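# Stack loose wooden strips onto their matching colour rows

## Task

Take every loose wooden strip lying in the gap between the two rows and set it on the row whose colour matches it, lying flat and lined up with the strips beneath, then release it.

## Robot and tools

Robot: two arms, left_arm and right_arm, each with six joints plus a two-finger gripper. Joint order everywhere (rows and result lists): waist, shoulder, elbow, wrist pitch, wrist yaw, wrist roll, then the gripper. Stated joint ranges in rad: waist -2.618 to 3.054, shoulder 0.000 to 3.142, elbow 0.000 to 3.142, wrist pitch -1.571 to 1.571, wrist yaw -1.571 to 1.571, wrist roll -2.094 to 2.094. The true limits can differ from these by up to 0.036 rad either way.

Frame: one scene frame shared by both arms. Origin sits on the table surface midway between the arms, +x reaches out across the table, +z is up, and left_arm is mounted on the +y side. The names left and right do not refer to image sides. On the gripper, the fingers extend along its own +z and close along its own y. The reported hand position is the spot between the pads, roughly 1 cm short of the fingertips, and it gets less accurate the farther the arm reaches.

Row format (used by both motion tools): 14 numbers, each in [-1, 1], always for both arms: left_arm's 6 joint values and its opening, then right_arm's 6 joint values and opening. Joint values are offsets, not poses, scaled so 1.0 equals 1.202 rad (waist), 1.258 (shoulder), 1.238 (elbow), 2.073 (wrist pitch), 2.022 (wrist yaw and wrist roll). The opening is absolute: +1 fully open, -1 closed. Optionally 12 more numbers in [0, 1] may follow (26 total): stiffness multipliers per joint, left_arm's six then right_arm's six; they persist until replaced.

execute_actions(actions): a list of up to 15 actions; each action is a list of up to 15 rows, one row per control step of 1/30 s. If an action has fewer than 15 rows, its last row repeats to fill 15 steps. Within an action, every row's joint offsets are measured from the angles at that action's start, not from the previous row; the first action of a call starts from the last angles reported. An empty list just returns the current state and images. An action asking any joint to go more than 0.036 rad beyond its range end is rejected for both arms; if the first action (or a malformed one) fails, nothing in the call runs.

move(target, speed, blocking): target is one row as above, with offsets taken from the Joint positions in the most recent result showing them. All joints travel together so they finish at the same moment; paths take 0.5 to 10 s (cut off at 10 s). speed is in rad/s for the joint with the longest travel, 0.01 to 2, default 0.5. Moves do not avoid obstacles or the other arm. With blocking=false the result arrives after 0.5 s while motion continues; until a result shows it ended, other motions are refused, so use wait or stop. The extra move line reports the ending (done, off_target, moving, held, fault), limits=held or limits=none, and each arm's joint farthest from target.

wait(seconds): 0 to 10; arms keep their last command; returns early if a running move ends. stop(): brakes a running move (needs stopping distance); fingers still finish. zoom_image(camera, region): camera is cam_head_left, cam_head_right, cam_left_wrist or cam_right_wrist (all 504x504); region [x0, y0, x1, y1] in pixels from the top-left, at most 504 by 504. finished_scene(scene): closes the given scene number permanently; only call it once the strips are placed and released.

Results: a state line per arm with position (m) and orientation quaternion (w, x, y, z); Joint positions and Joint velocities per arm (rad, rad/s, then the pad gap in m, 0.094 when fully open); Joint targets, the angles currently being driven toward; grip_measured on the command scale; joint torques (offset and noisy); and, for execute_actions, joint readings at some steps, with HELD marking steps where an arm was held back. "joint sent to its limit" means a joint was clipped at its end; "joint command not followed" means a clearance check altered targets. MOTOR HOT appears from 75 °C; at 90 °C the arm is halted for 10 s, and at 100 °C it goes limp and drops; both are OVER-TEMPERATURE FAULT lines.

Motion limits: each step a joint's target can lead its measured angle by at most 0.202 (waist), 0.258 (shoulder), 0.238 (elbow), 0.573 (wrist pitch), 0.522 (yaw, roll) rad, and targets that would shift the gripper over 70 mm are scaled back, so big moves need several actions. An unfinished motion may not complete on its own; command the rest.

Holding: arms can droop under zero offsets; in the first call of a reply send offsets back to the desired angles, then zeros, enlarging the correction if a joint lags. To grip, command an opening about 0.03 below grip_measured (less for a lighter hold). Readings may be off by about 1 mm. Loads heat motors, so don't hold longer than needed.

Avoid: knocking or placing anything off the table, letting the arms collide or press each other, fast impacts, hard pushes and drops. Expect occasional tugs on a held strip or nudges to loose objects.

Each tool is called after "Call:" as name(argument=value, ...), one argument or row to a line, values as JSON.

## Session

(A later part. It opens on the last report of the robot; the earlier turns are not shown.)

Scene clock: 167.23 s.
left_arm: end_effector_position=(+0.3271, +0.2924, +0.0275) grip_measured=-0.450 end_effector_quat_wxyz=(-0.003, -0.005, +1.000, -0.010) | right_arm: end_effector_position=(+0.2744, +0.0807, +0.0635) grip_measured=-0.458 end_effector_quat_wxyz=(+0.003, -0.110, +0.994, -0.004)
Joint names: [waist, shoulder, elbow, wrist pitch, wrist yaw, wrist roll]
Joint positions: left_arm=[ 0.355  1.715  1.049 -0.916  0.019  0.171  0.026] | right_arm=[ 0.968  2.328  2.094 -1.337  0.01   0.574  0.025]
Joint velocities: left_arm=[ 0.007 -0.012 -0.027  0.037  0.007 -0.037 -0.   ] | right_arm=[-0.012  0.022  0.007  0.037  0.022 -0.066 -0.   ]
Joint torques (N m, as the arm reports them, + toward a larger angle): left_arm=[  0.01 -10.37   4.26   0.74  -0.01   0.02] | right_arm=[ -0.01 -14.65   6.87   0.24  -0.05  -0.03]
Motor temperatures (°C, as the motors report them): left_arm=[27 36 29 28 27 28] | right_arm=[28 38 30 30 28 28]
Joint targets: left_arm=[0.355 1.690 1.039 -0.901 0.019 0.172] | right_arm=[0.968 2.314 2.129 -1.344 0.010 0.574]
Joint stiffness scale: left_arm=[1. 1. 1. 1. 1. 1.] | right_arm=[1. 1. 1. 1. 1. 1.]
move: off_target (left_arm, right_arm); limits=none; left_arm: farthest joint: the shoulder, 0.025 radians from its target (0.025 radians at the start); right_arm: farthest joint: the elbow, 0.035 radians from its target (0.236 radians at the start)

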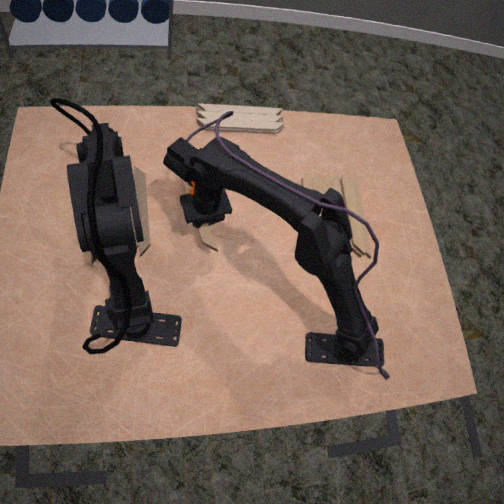

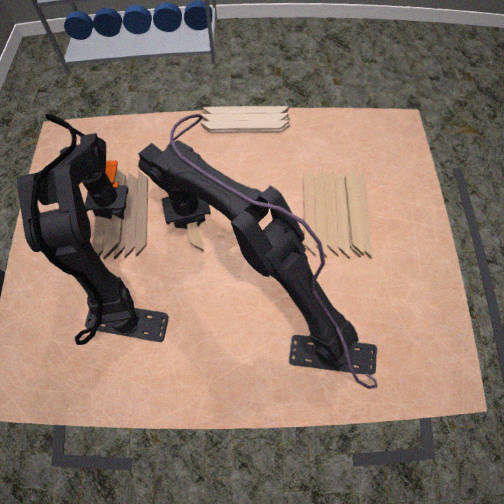

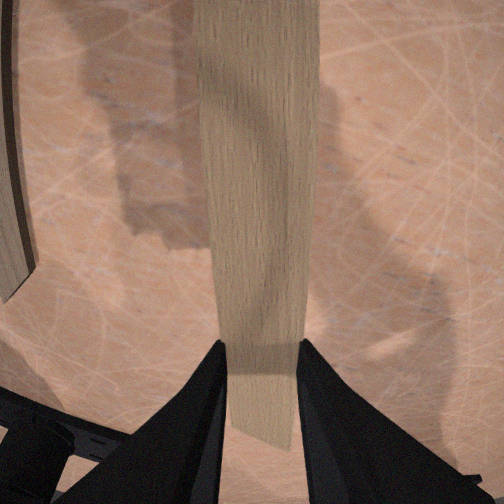

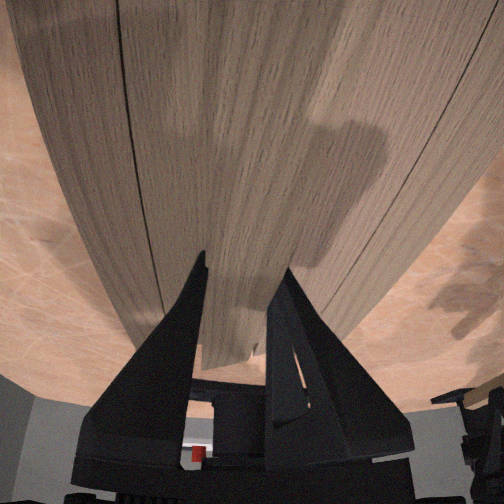

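Call:
move(
  target=[0,-0.02,0,0,0,0,0, -0.684,-0.443,-0.719,0.168,0,-0.2705,-0.49],
  speed=0.8,
)

Call:
move(
  target=[0,-0.02,0.3,-0.17,0,0,0.2, 0,-0.015,0,0,0,0,-0.49],
  speed=0.6,
)

Call:
zoom_image(
  camera="cam_head_left",
  region=[280,150,420,280],
)

Scene clock: 177.87 s.
left_arm: end_effector_position=(+0.3271, +0.2924, +0.0275) grip_measured=-0.002 end_effector_quat_wxyz=(-0.003, -0.005, +1.000, -0.010) | right_arm: end_effector_position=(+0.2718, -0.2527, +0.0448) grip_measured=-0.458 end_effector_quat_wxyz=(-0.002, +0.033, +0.999, -0.005)
Joint names: [waist, shoulder, elbow, wrist pitch, wrist yaw, wrist roll]
Joint positions: left_arm=[ 0.355  1.715  1.049 -0.916  0.019  0.171  0.047] | right_arm=[ 0.143  1.795  1.22  -1.     0.009  0.034  0.025]
Joint velocities: left_arm=[-0.012  0.017 -0.002 -0.007 -0.066  0.022  0.   ] | right_arm=[-0.002  0.002 -0.027 -0.037  0.037  0.022  0.002]
Joint torques (N m, as the arm reports them, + toward a larger angle): left_arm=[ -0.03 -10.38   5.36   0.59  -0.02   0.03] | right_arm=[  0.36 -10.68   3.19   0.46   0.01  -0.05]
Motor temperatures (°C, as the motors report them): left_arm=[27 36 29 28 27 28] | right_arm=[28 39 30 30 28 28]
Joint targets: left_arm=[0.355 1.690 1.049 -0.916 0.019 0.171] | right_arm=[0.146 1.771 1.204 -0.988 0.010 0.027]
Joint stiffness scale: left_arm=[1. 1. 1. 1. 1. 1.] | right_arm=[1. 1. 1. 1. 1. 1.]
move: off_target (left_arm, right_arm); limits=none; left_arm: farthest joint: the shoulder, 0.025 radians from its target (0.025 radians at the start); right_arm: farthest joint: the shoulder, 0.024 radians from its target (0.557 radians at the start)

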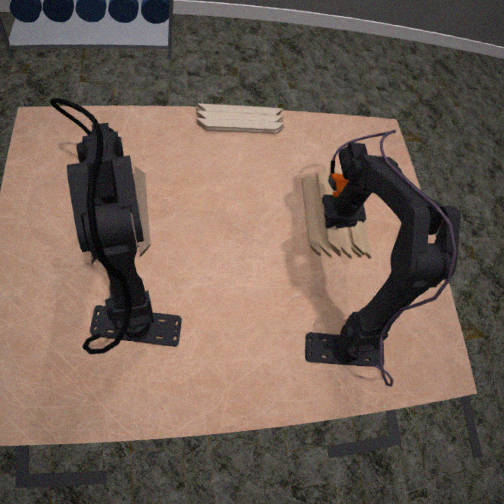

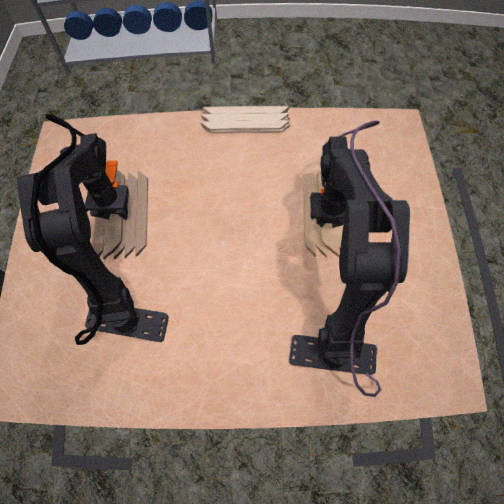

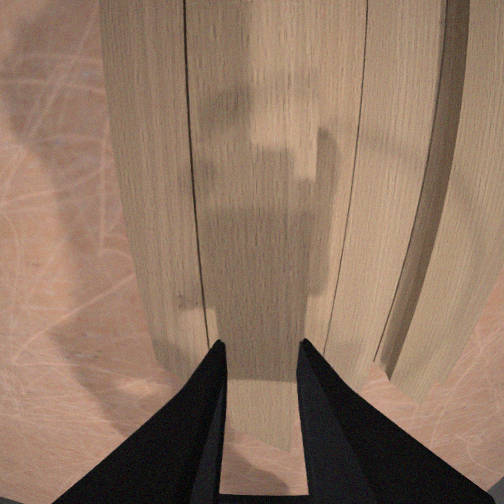

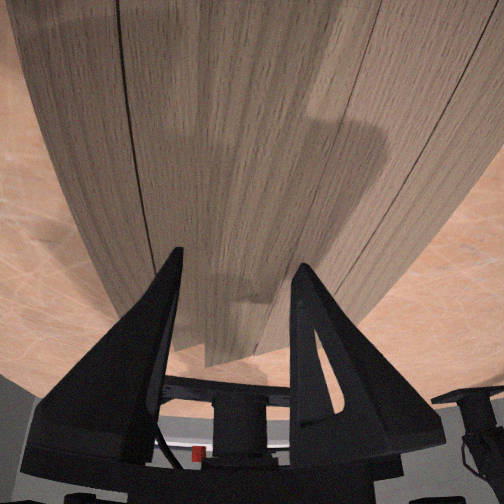

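Scene clock: 179.30 s.
left_arm: end_effector_position=(+0.3475, +0.2960, +0.1104) grip_measured=+0.198 end_effector_quat_wxyz=(-0.005, -0.005, +1.000, -0.010) | right_arm: end_effector_position=(+0.2718, -0.2527, +0.0448) grip_measured=-0.458 end_effector_quat_wxyz=(-0.002, +0.033, +0.999, -0.005)
Joint names: [waist, shoulder, elbow, wrist pitch, wrist yaw, wrist roll]
Joint positions: left_arm=[ 0.355  1.715  1.391 -1.261  0.019  0.171  0.056] | right_arm=[ 0.143  1.795  1.22  -1.     0.009  0.034  0.025]
Joint velocities: left_arm=[-0.002 -0.037  0.002  0.007 -0.022  0.11   0.001] | right_arm=[ 0.007  0.002  0.012  0.051 -0.007 -0.051  0.   ]
Joint torques (N m, as the arm reports them, + toward a larger angle): left_arm=[ -0.02 -10.83   8.61   0.54  -0.02   0.02] | right_arm=[  0.02 -10.25   4.56   0.33   0.01   0.  ]
Motor temperatures (°C, as the motors report them): left_arm=[27 35 29 28 27 28] | right_arm=[28 39 30 30 28 28]
Joint targets: left_arm=[0.355 1.690 1.421 -1.268 0.019 0.171] | right_arm=[0.143 1.776 1.220 -1.000 0.009 0.034]
Joint stiffness scale: left_arm=[1. 1. 1. 1. 1. 1.] | right_arm=[1. 1. 1. 1. 1. 1.]
move: off_target (left_arm); limits=none; left_arm: farthest joint: the elbow, 0.029 radians from its target (0.371 radians at the start); right_arm: farthest joint: the shoulder, 0.019 radians from its target (0.019 radians at the start)

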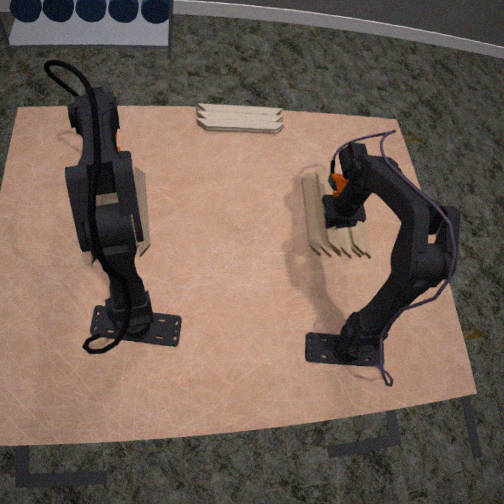

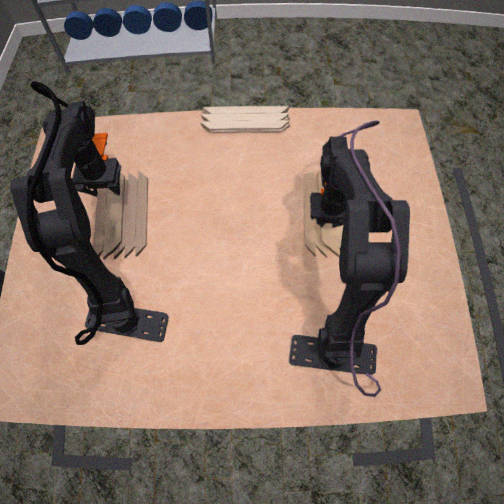

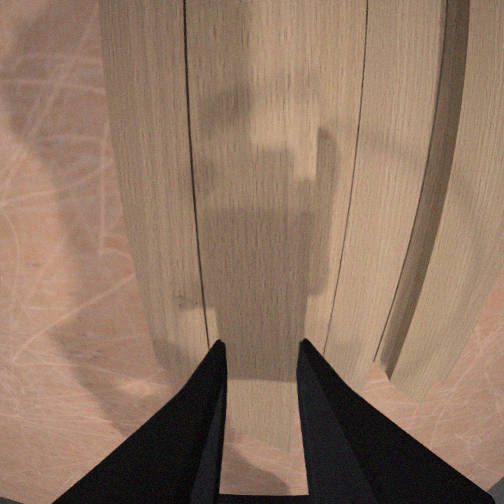

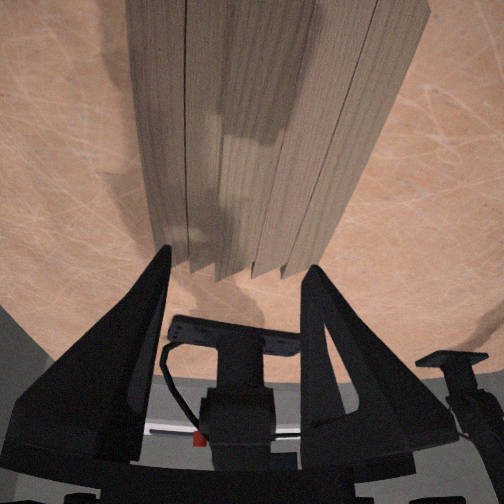

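Region (280, 150, 420, 280) of cam_head_left's 504x504 image, scaled by 3.600, with more detail than that image has; it fills the top 468 rows of this view, and the rest is white.

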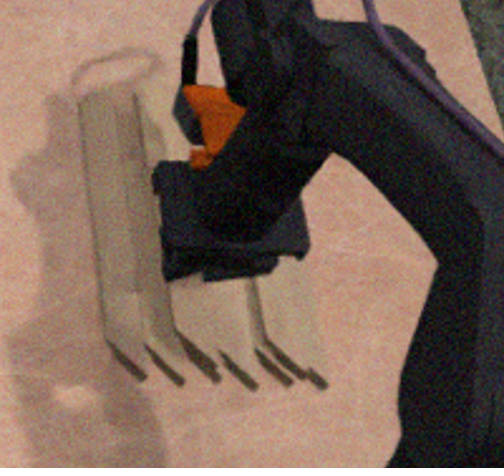

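Call:
move(
  target=[0,-0.02,0.02,0,0,0,0.2, 0.038,0.033,0,0.024,0,0.044,-0.49],
  speed=0.2,
)

Call:
zoom_image(
  camera="cam_head_left",
  region=[280,150,420,280],
)

Scene clock: 190.03 s.
left_arm: end_effector_position=(+0.3474, +0.2960, +0.1104) grip_measured=+0.198 end_effector_quat_wxyz=(-0.005, -0.005, +1.000, -0.011) | right_arm: end_effector_position=(+0.2784, -0.2405, +0.0329) grip_measured=-0.458 end_effector_quat_wxyz=(-0.002, +0.054, +0.999, -0.005)
Joint names: [waist, shoulder, elbow, wrist pitch, wrist yaw, wrist roll]
Joint positions: left_arm=[ 0.355  1.715  1.391 -1.261  0.019  0.171  0.056] | right_arm=[ 0.181  1.834  1.22  -0.961  0.009  0.116  0.025]
Joint velocities: left_arm=[-0.002 -0.037 -0.002  0.007  0.007  0.037 -0.001] | right_arm=[-0.012 -0.012 -0.012 -0.022 -0.007 -0.022  0.   ]
Joint torques (N m, as the arm reports them, + toward a larger angle): left_arm=[ -0.03 -10.86   8.18   0.6   -0.03   0.02] | right_arm=[ 0.63 -8.6   4.24  0.4   0.02  0.08]
Motor temperatures (°C, as the motors report them): left_arm=[27 36 30 28 27 28] | right_arm=[28 37 30 30 28 28]
Joint targets: left_arm=[0.355 1.690 1.416 -1.261 0.019 0.171] | right_arm=[0.189 1.836 1.220 -0.950 0.009 0.123]
Joint stiffness scale: left_arm=[1. 1. 1. 1. 1. 1.] | right_arm=[1. 1. 1. 1. 1. 1.]
move: off_target (left_arm); limits=none; left_arm: farthest joint: the shoulder, 0.025 radians from its target (0.025 radians at the start); right_arm: farthest joint: the wrist pitch, 0.011 radians from its target (0.049 radians at the start)

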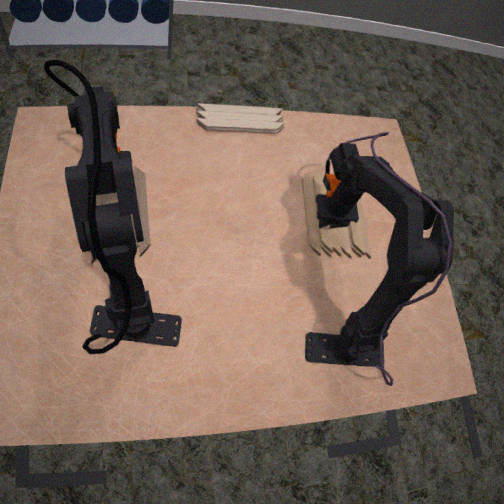

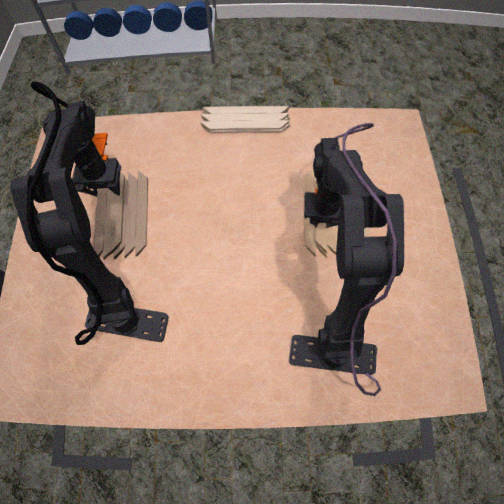

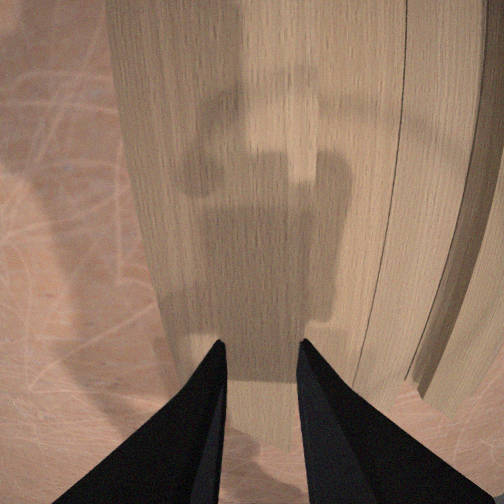

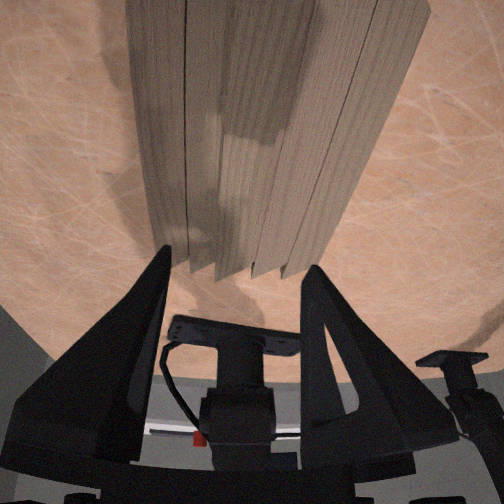

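Region (280, 150, 420, 280) of cam_head_left's 504x504 image, scaled by 3.600, with more detail than that image has; it fills the top 468 rows of this view, and the rest is white.

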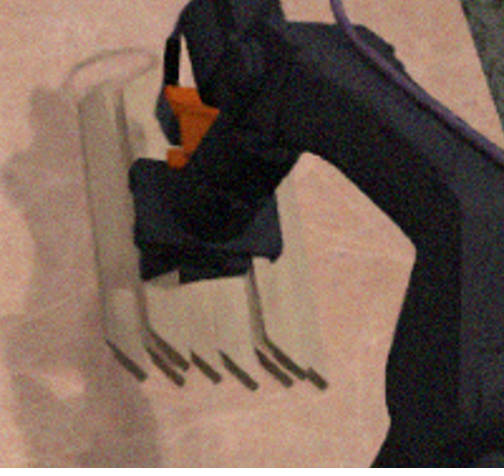

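Call:
move(
  target=[0,-0.02,0.02,0,0,0,0.2, 0,0.02,0,0.01,0,0,-0.49],
  speed=0.1,
)

Call:
move(
  target=[0,-0.02,0.02,0,0,0,0.2, 0,0,0,0,0,0,0],
)

Call:
move(
  target=[0,-0.02,0.02,0,0,0,0.2, 0,-0.02,0.35,-0.2,0,0,0.2],
  speed=0.6,
)

Scene clock: 197.27 s.
left_arm: end_effector_position=(+0.3474, +0.2960, +0.1104) grip_measured=+0.198 end_effector_quat_wxyz=(-0.005, -0.005, +1.000, -0.011) | right_arm: end_effector_position=(+0.2786, -0.2405, +0.0269) grip_measured=-0.458 end_effector_quat_wxyz=(-0.008, +0.054, +0.998, -0.005)
Joint names: [waist, shoulder, elbow, wrist pitch, wrist yaw, wrist roll]
Joint positions: left_arm=[ 0.355  1.715  1.391 -1.261  0.019  0.171  0.056] | right_arm=[ 0.181  1.854  1.22  -0.953  0.009  0.116  0.025]
Joint velocities: left_arm=[-0.007 -0.007 -0.012  0.022 -0.022  0.022 -0.001] | right_arm=[-0.022 -0.022 -0.017 -0.007  0.037 -0.007  0.   ]
Joint torques (N m, as the arm reports them, + toward a larger angle): left_arm=[ -0.01 -10.81   8.16   0.6   -0.03   0.03] | right_arm=[-0.04 -8.51  4.29  0.44 -0.04 -0.01]
Motor temperatures (°C, as the motors report them): left_arm=[27 36 30 28 27 28] | right_arm=[28 36 29 30 28 28]
Joint targets: left_arm=[0.355 1.690 1.416 -1.261 0.019 0.171] | right_arm=[0.181 1.860 1.220 -0.940 0.009 0.116]
Joint stiffness scale: left_arm=[1. 1. 1. 1. 1. 1.] | right_arm=[1. 1. 1. 1. 1. 1.]
move: off_target (left_arm); limits=none; left_arm: farthest joint: the shoulder, 0.025 radians from its target (0.025 radians at the start); right_arm: farthest joint: the wrist pitch, 0.013 radians from its target (0.021 radians at the start)

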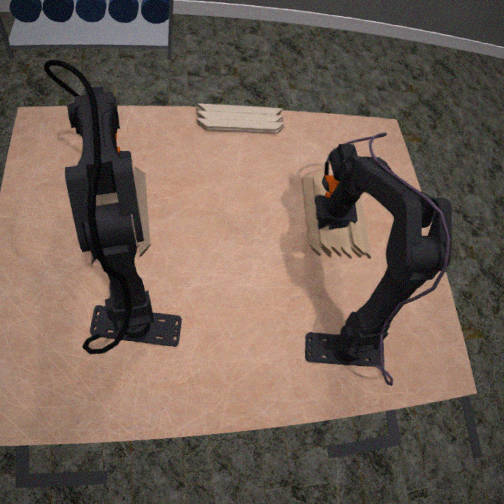

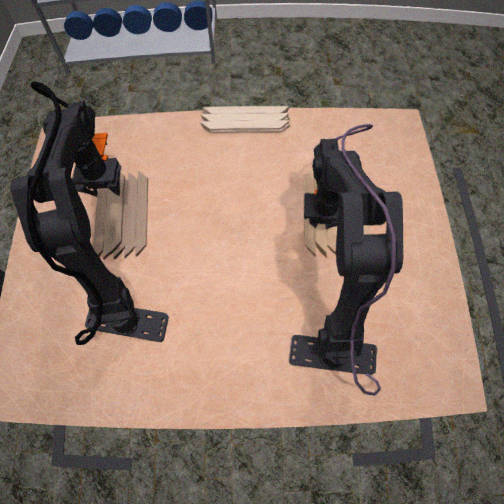

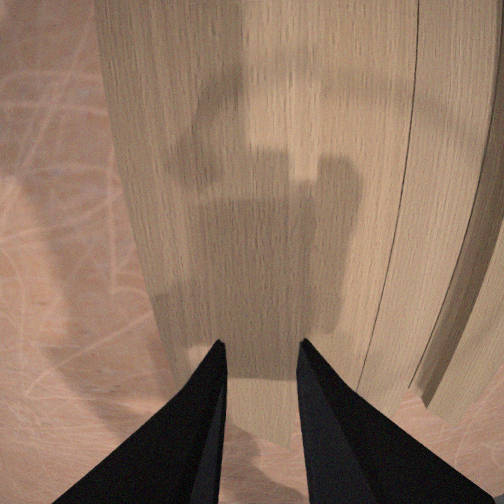

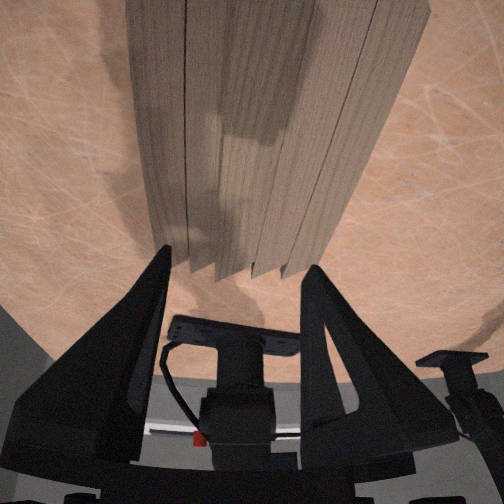

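Scene clock: 197.97 s.
left_arm: end_effector_position=(+0.3474, +0.2960, +0.1104) grip_measured=+0.198 end_effector_quat_wxyz=(-0.005, -0.005, +1.000, -0.011) | right_arm: end_effector_position=(+0.2786, -0.2405, +0.0269) grip_measured=-0.003 end_effector_quat_wxyz=(-0.008, +0.054, +0.998, -0.005)
Joint names: [waist, shoulder, elbow, wrist pitch, wrist yaw, wrist roll]
Joint positions: left_arm=[ 0.355  1.715  1.391 -1.261  0.019  0.171  0.056] | right_arm=[ 0.181  1.854  1.22  -0.953  0.009  0.116  0.047]
Joint velocities: left_arm=[-0.017 -0.022 -0.002 -0.022  0.037 -0.007  0.   ] | right_arm=[-0.002 -0.007  0.012  0.022  0.007 -0.066 -0.   ]
Joint torques (N m, as the arm reports them, + toward a larger angle): left_arm=[  0.   -10.83   8.15   0.59  -0.04   0.03] | right_arm=[-0.06 -9.15  4.42  0.27  0.   -0.03]
Motor temperatures (°C, as the motors report them): left_arm=[27 36 30 28 27 28] | right_arm=[28 36 29 30 28 28]
Joint targets: left_arm=[0.355 1.690 1.416 -1.261 0.019 0.171] | right_arm=[0.181 1.854 1.220 -0.953 0.009 0.116]
Joint stiffness scale: left_arm=[1. 1. 1. 1. 1. 1.] | right_arm=[1. 1. 1. 1. 1. 1.]
move: off_target (left_arm); limits=none; left_arm: farthest joint: the shoulder, 0.025 radians from its target (0.025 radians at the start); right_arm: farthest joint: the waist, 0.000 radians from its target (0.000 radians at the start)

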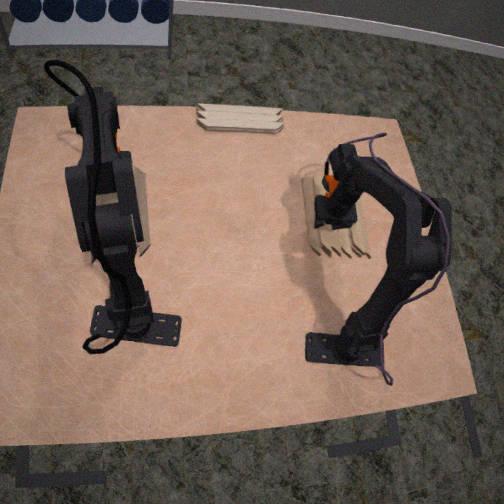

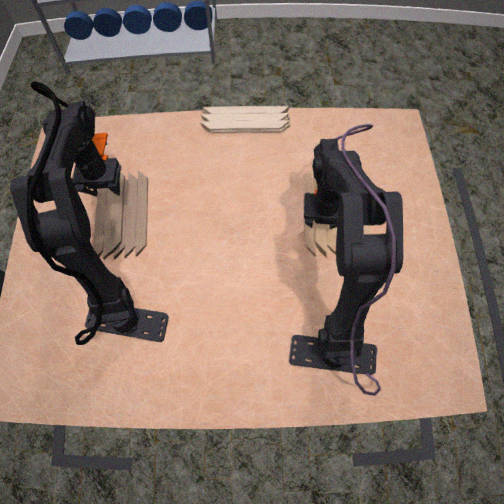

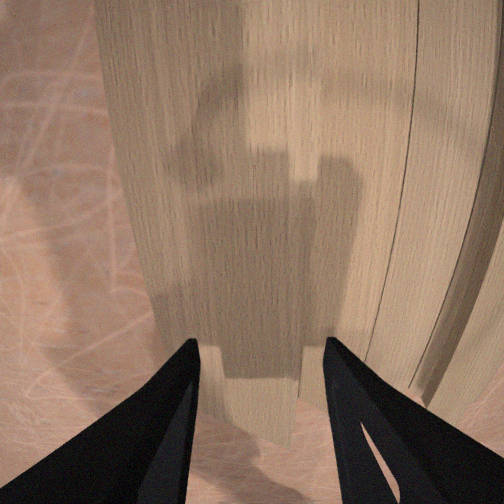

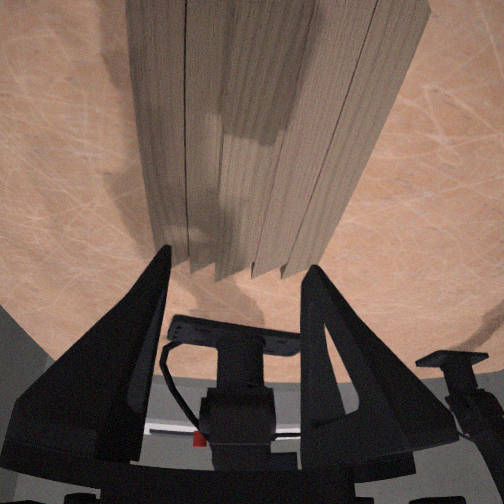

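Scene clock: 199.50 s.
left_arm: end_effector_position=(+0.3474, +0.2960, +0.1104) grip_measured=+0.198 end_effector_quat_wxyz=(-0.005, -0.005, +1.000, -0.011) | right_arm: end_effector_position=(+0.2969, -0.2404, +0.1292) grip_measured=+0.198 end_effector_quat_wxyz=(-0.004, +0.055, +0.998, -0.005)
Joint names: [waist, shoulder, elbow, wrist pitch, wrist yaw, wrist roll]
Joint positions: left_arm=[ 0.355  1.715  1.391 -1.261  0.019  0.171  0.056] | right_arm=[ 0.181  1.844  1.622 -1.359  0.009  0.116  0.056]
Joint velocities: left_arm=[-0.032 -0.007  0.022  0.022 -0.066 -0.037 -0.   ] | right_arm=[-0.002 -0.022  0.002 -0.066 -0.066  0.066 -0.001]
Joint torques (N m, as the arm reports them, + toward a larger angle): left_arm=[ -0.03 -10.88   8.11   0.6   -0.03   0.01] | right_arm=[ -0.02 -10.44   6.68   0.22   0.03  -0.06]
Motor temperatures (°C, as the motors report them): left_arm=[27 36 30 28 27 28] | right_arm=[28 36 30 30 28 28]
Joint targets: left_arm=[0.355 1.690 1.416 -1.261 0.019 0.171] | right_arm=[0.181 1.829 1.654 -1.368 0.009 0.116]
Joint stiffness scale: left_arm=[1. 1. 1. 1. 1. 1.] | right_arm=[1. 1. 1. 1. 1. 1.]
move: off_target (left_arm, right_arm); limits=none; left_arm: farthest joint: the shoulder, 0.025 radians from its target (0.025 radians at the start); right_arm: farthest joint: the elbow, 0.031 radians from its target (0.433 radians at the start)

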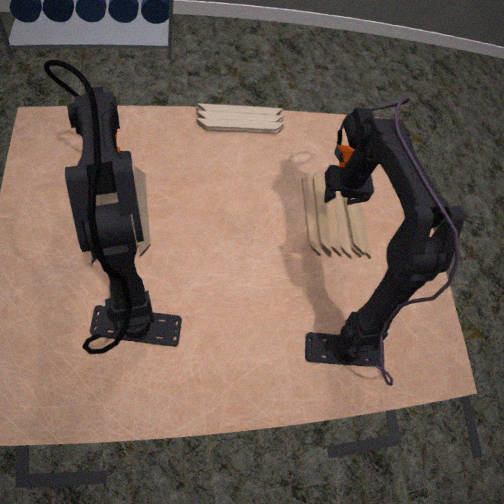

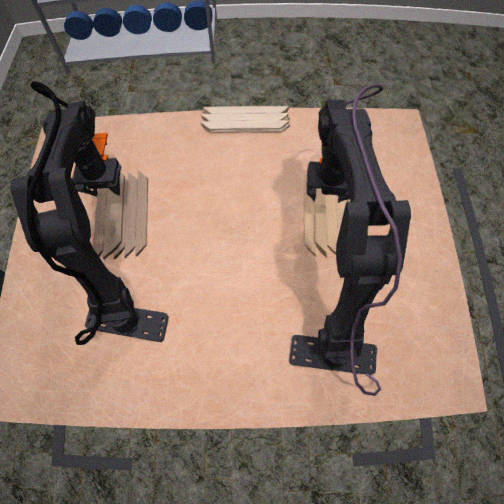

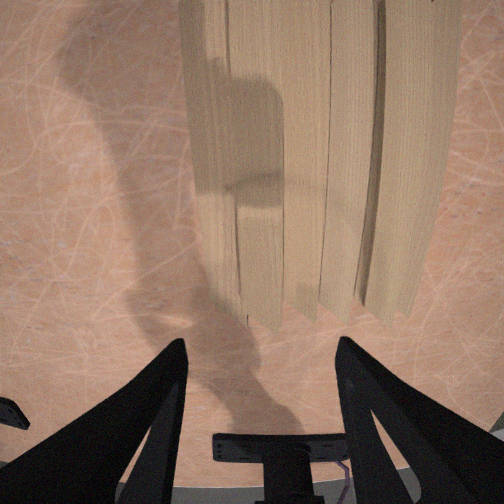

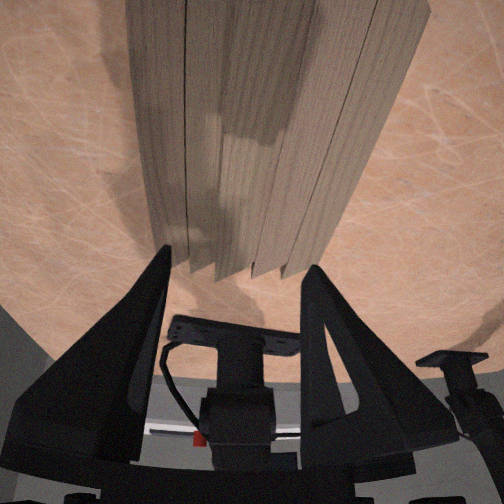

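Call:
finished_scene(
  scene=1,
)

The scene is finished: the task was done.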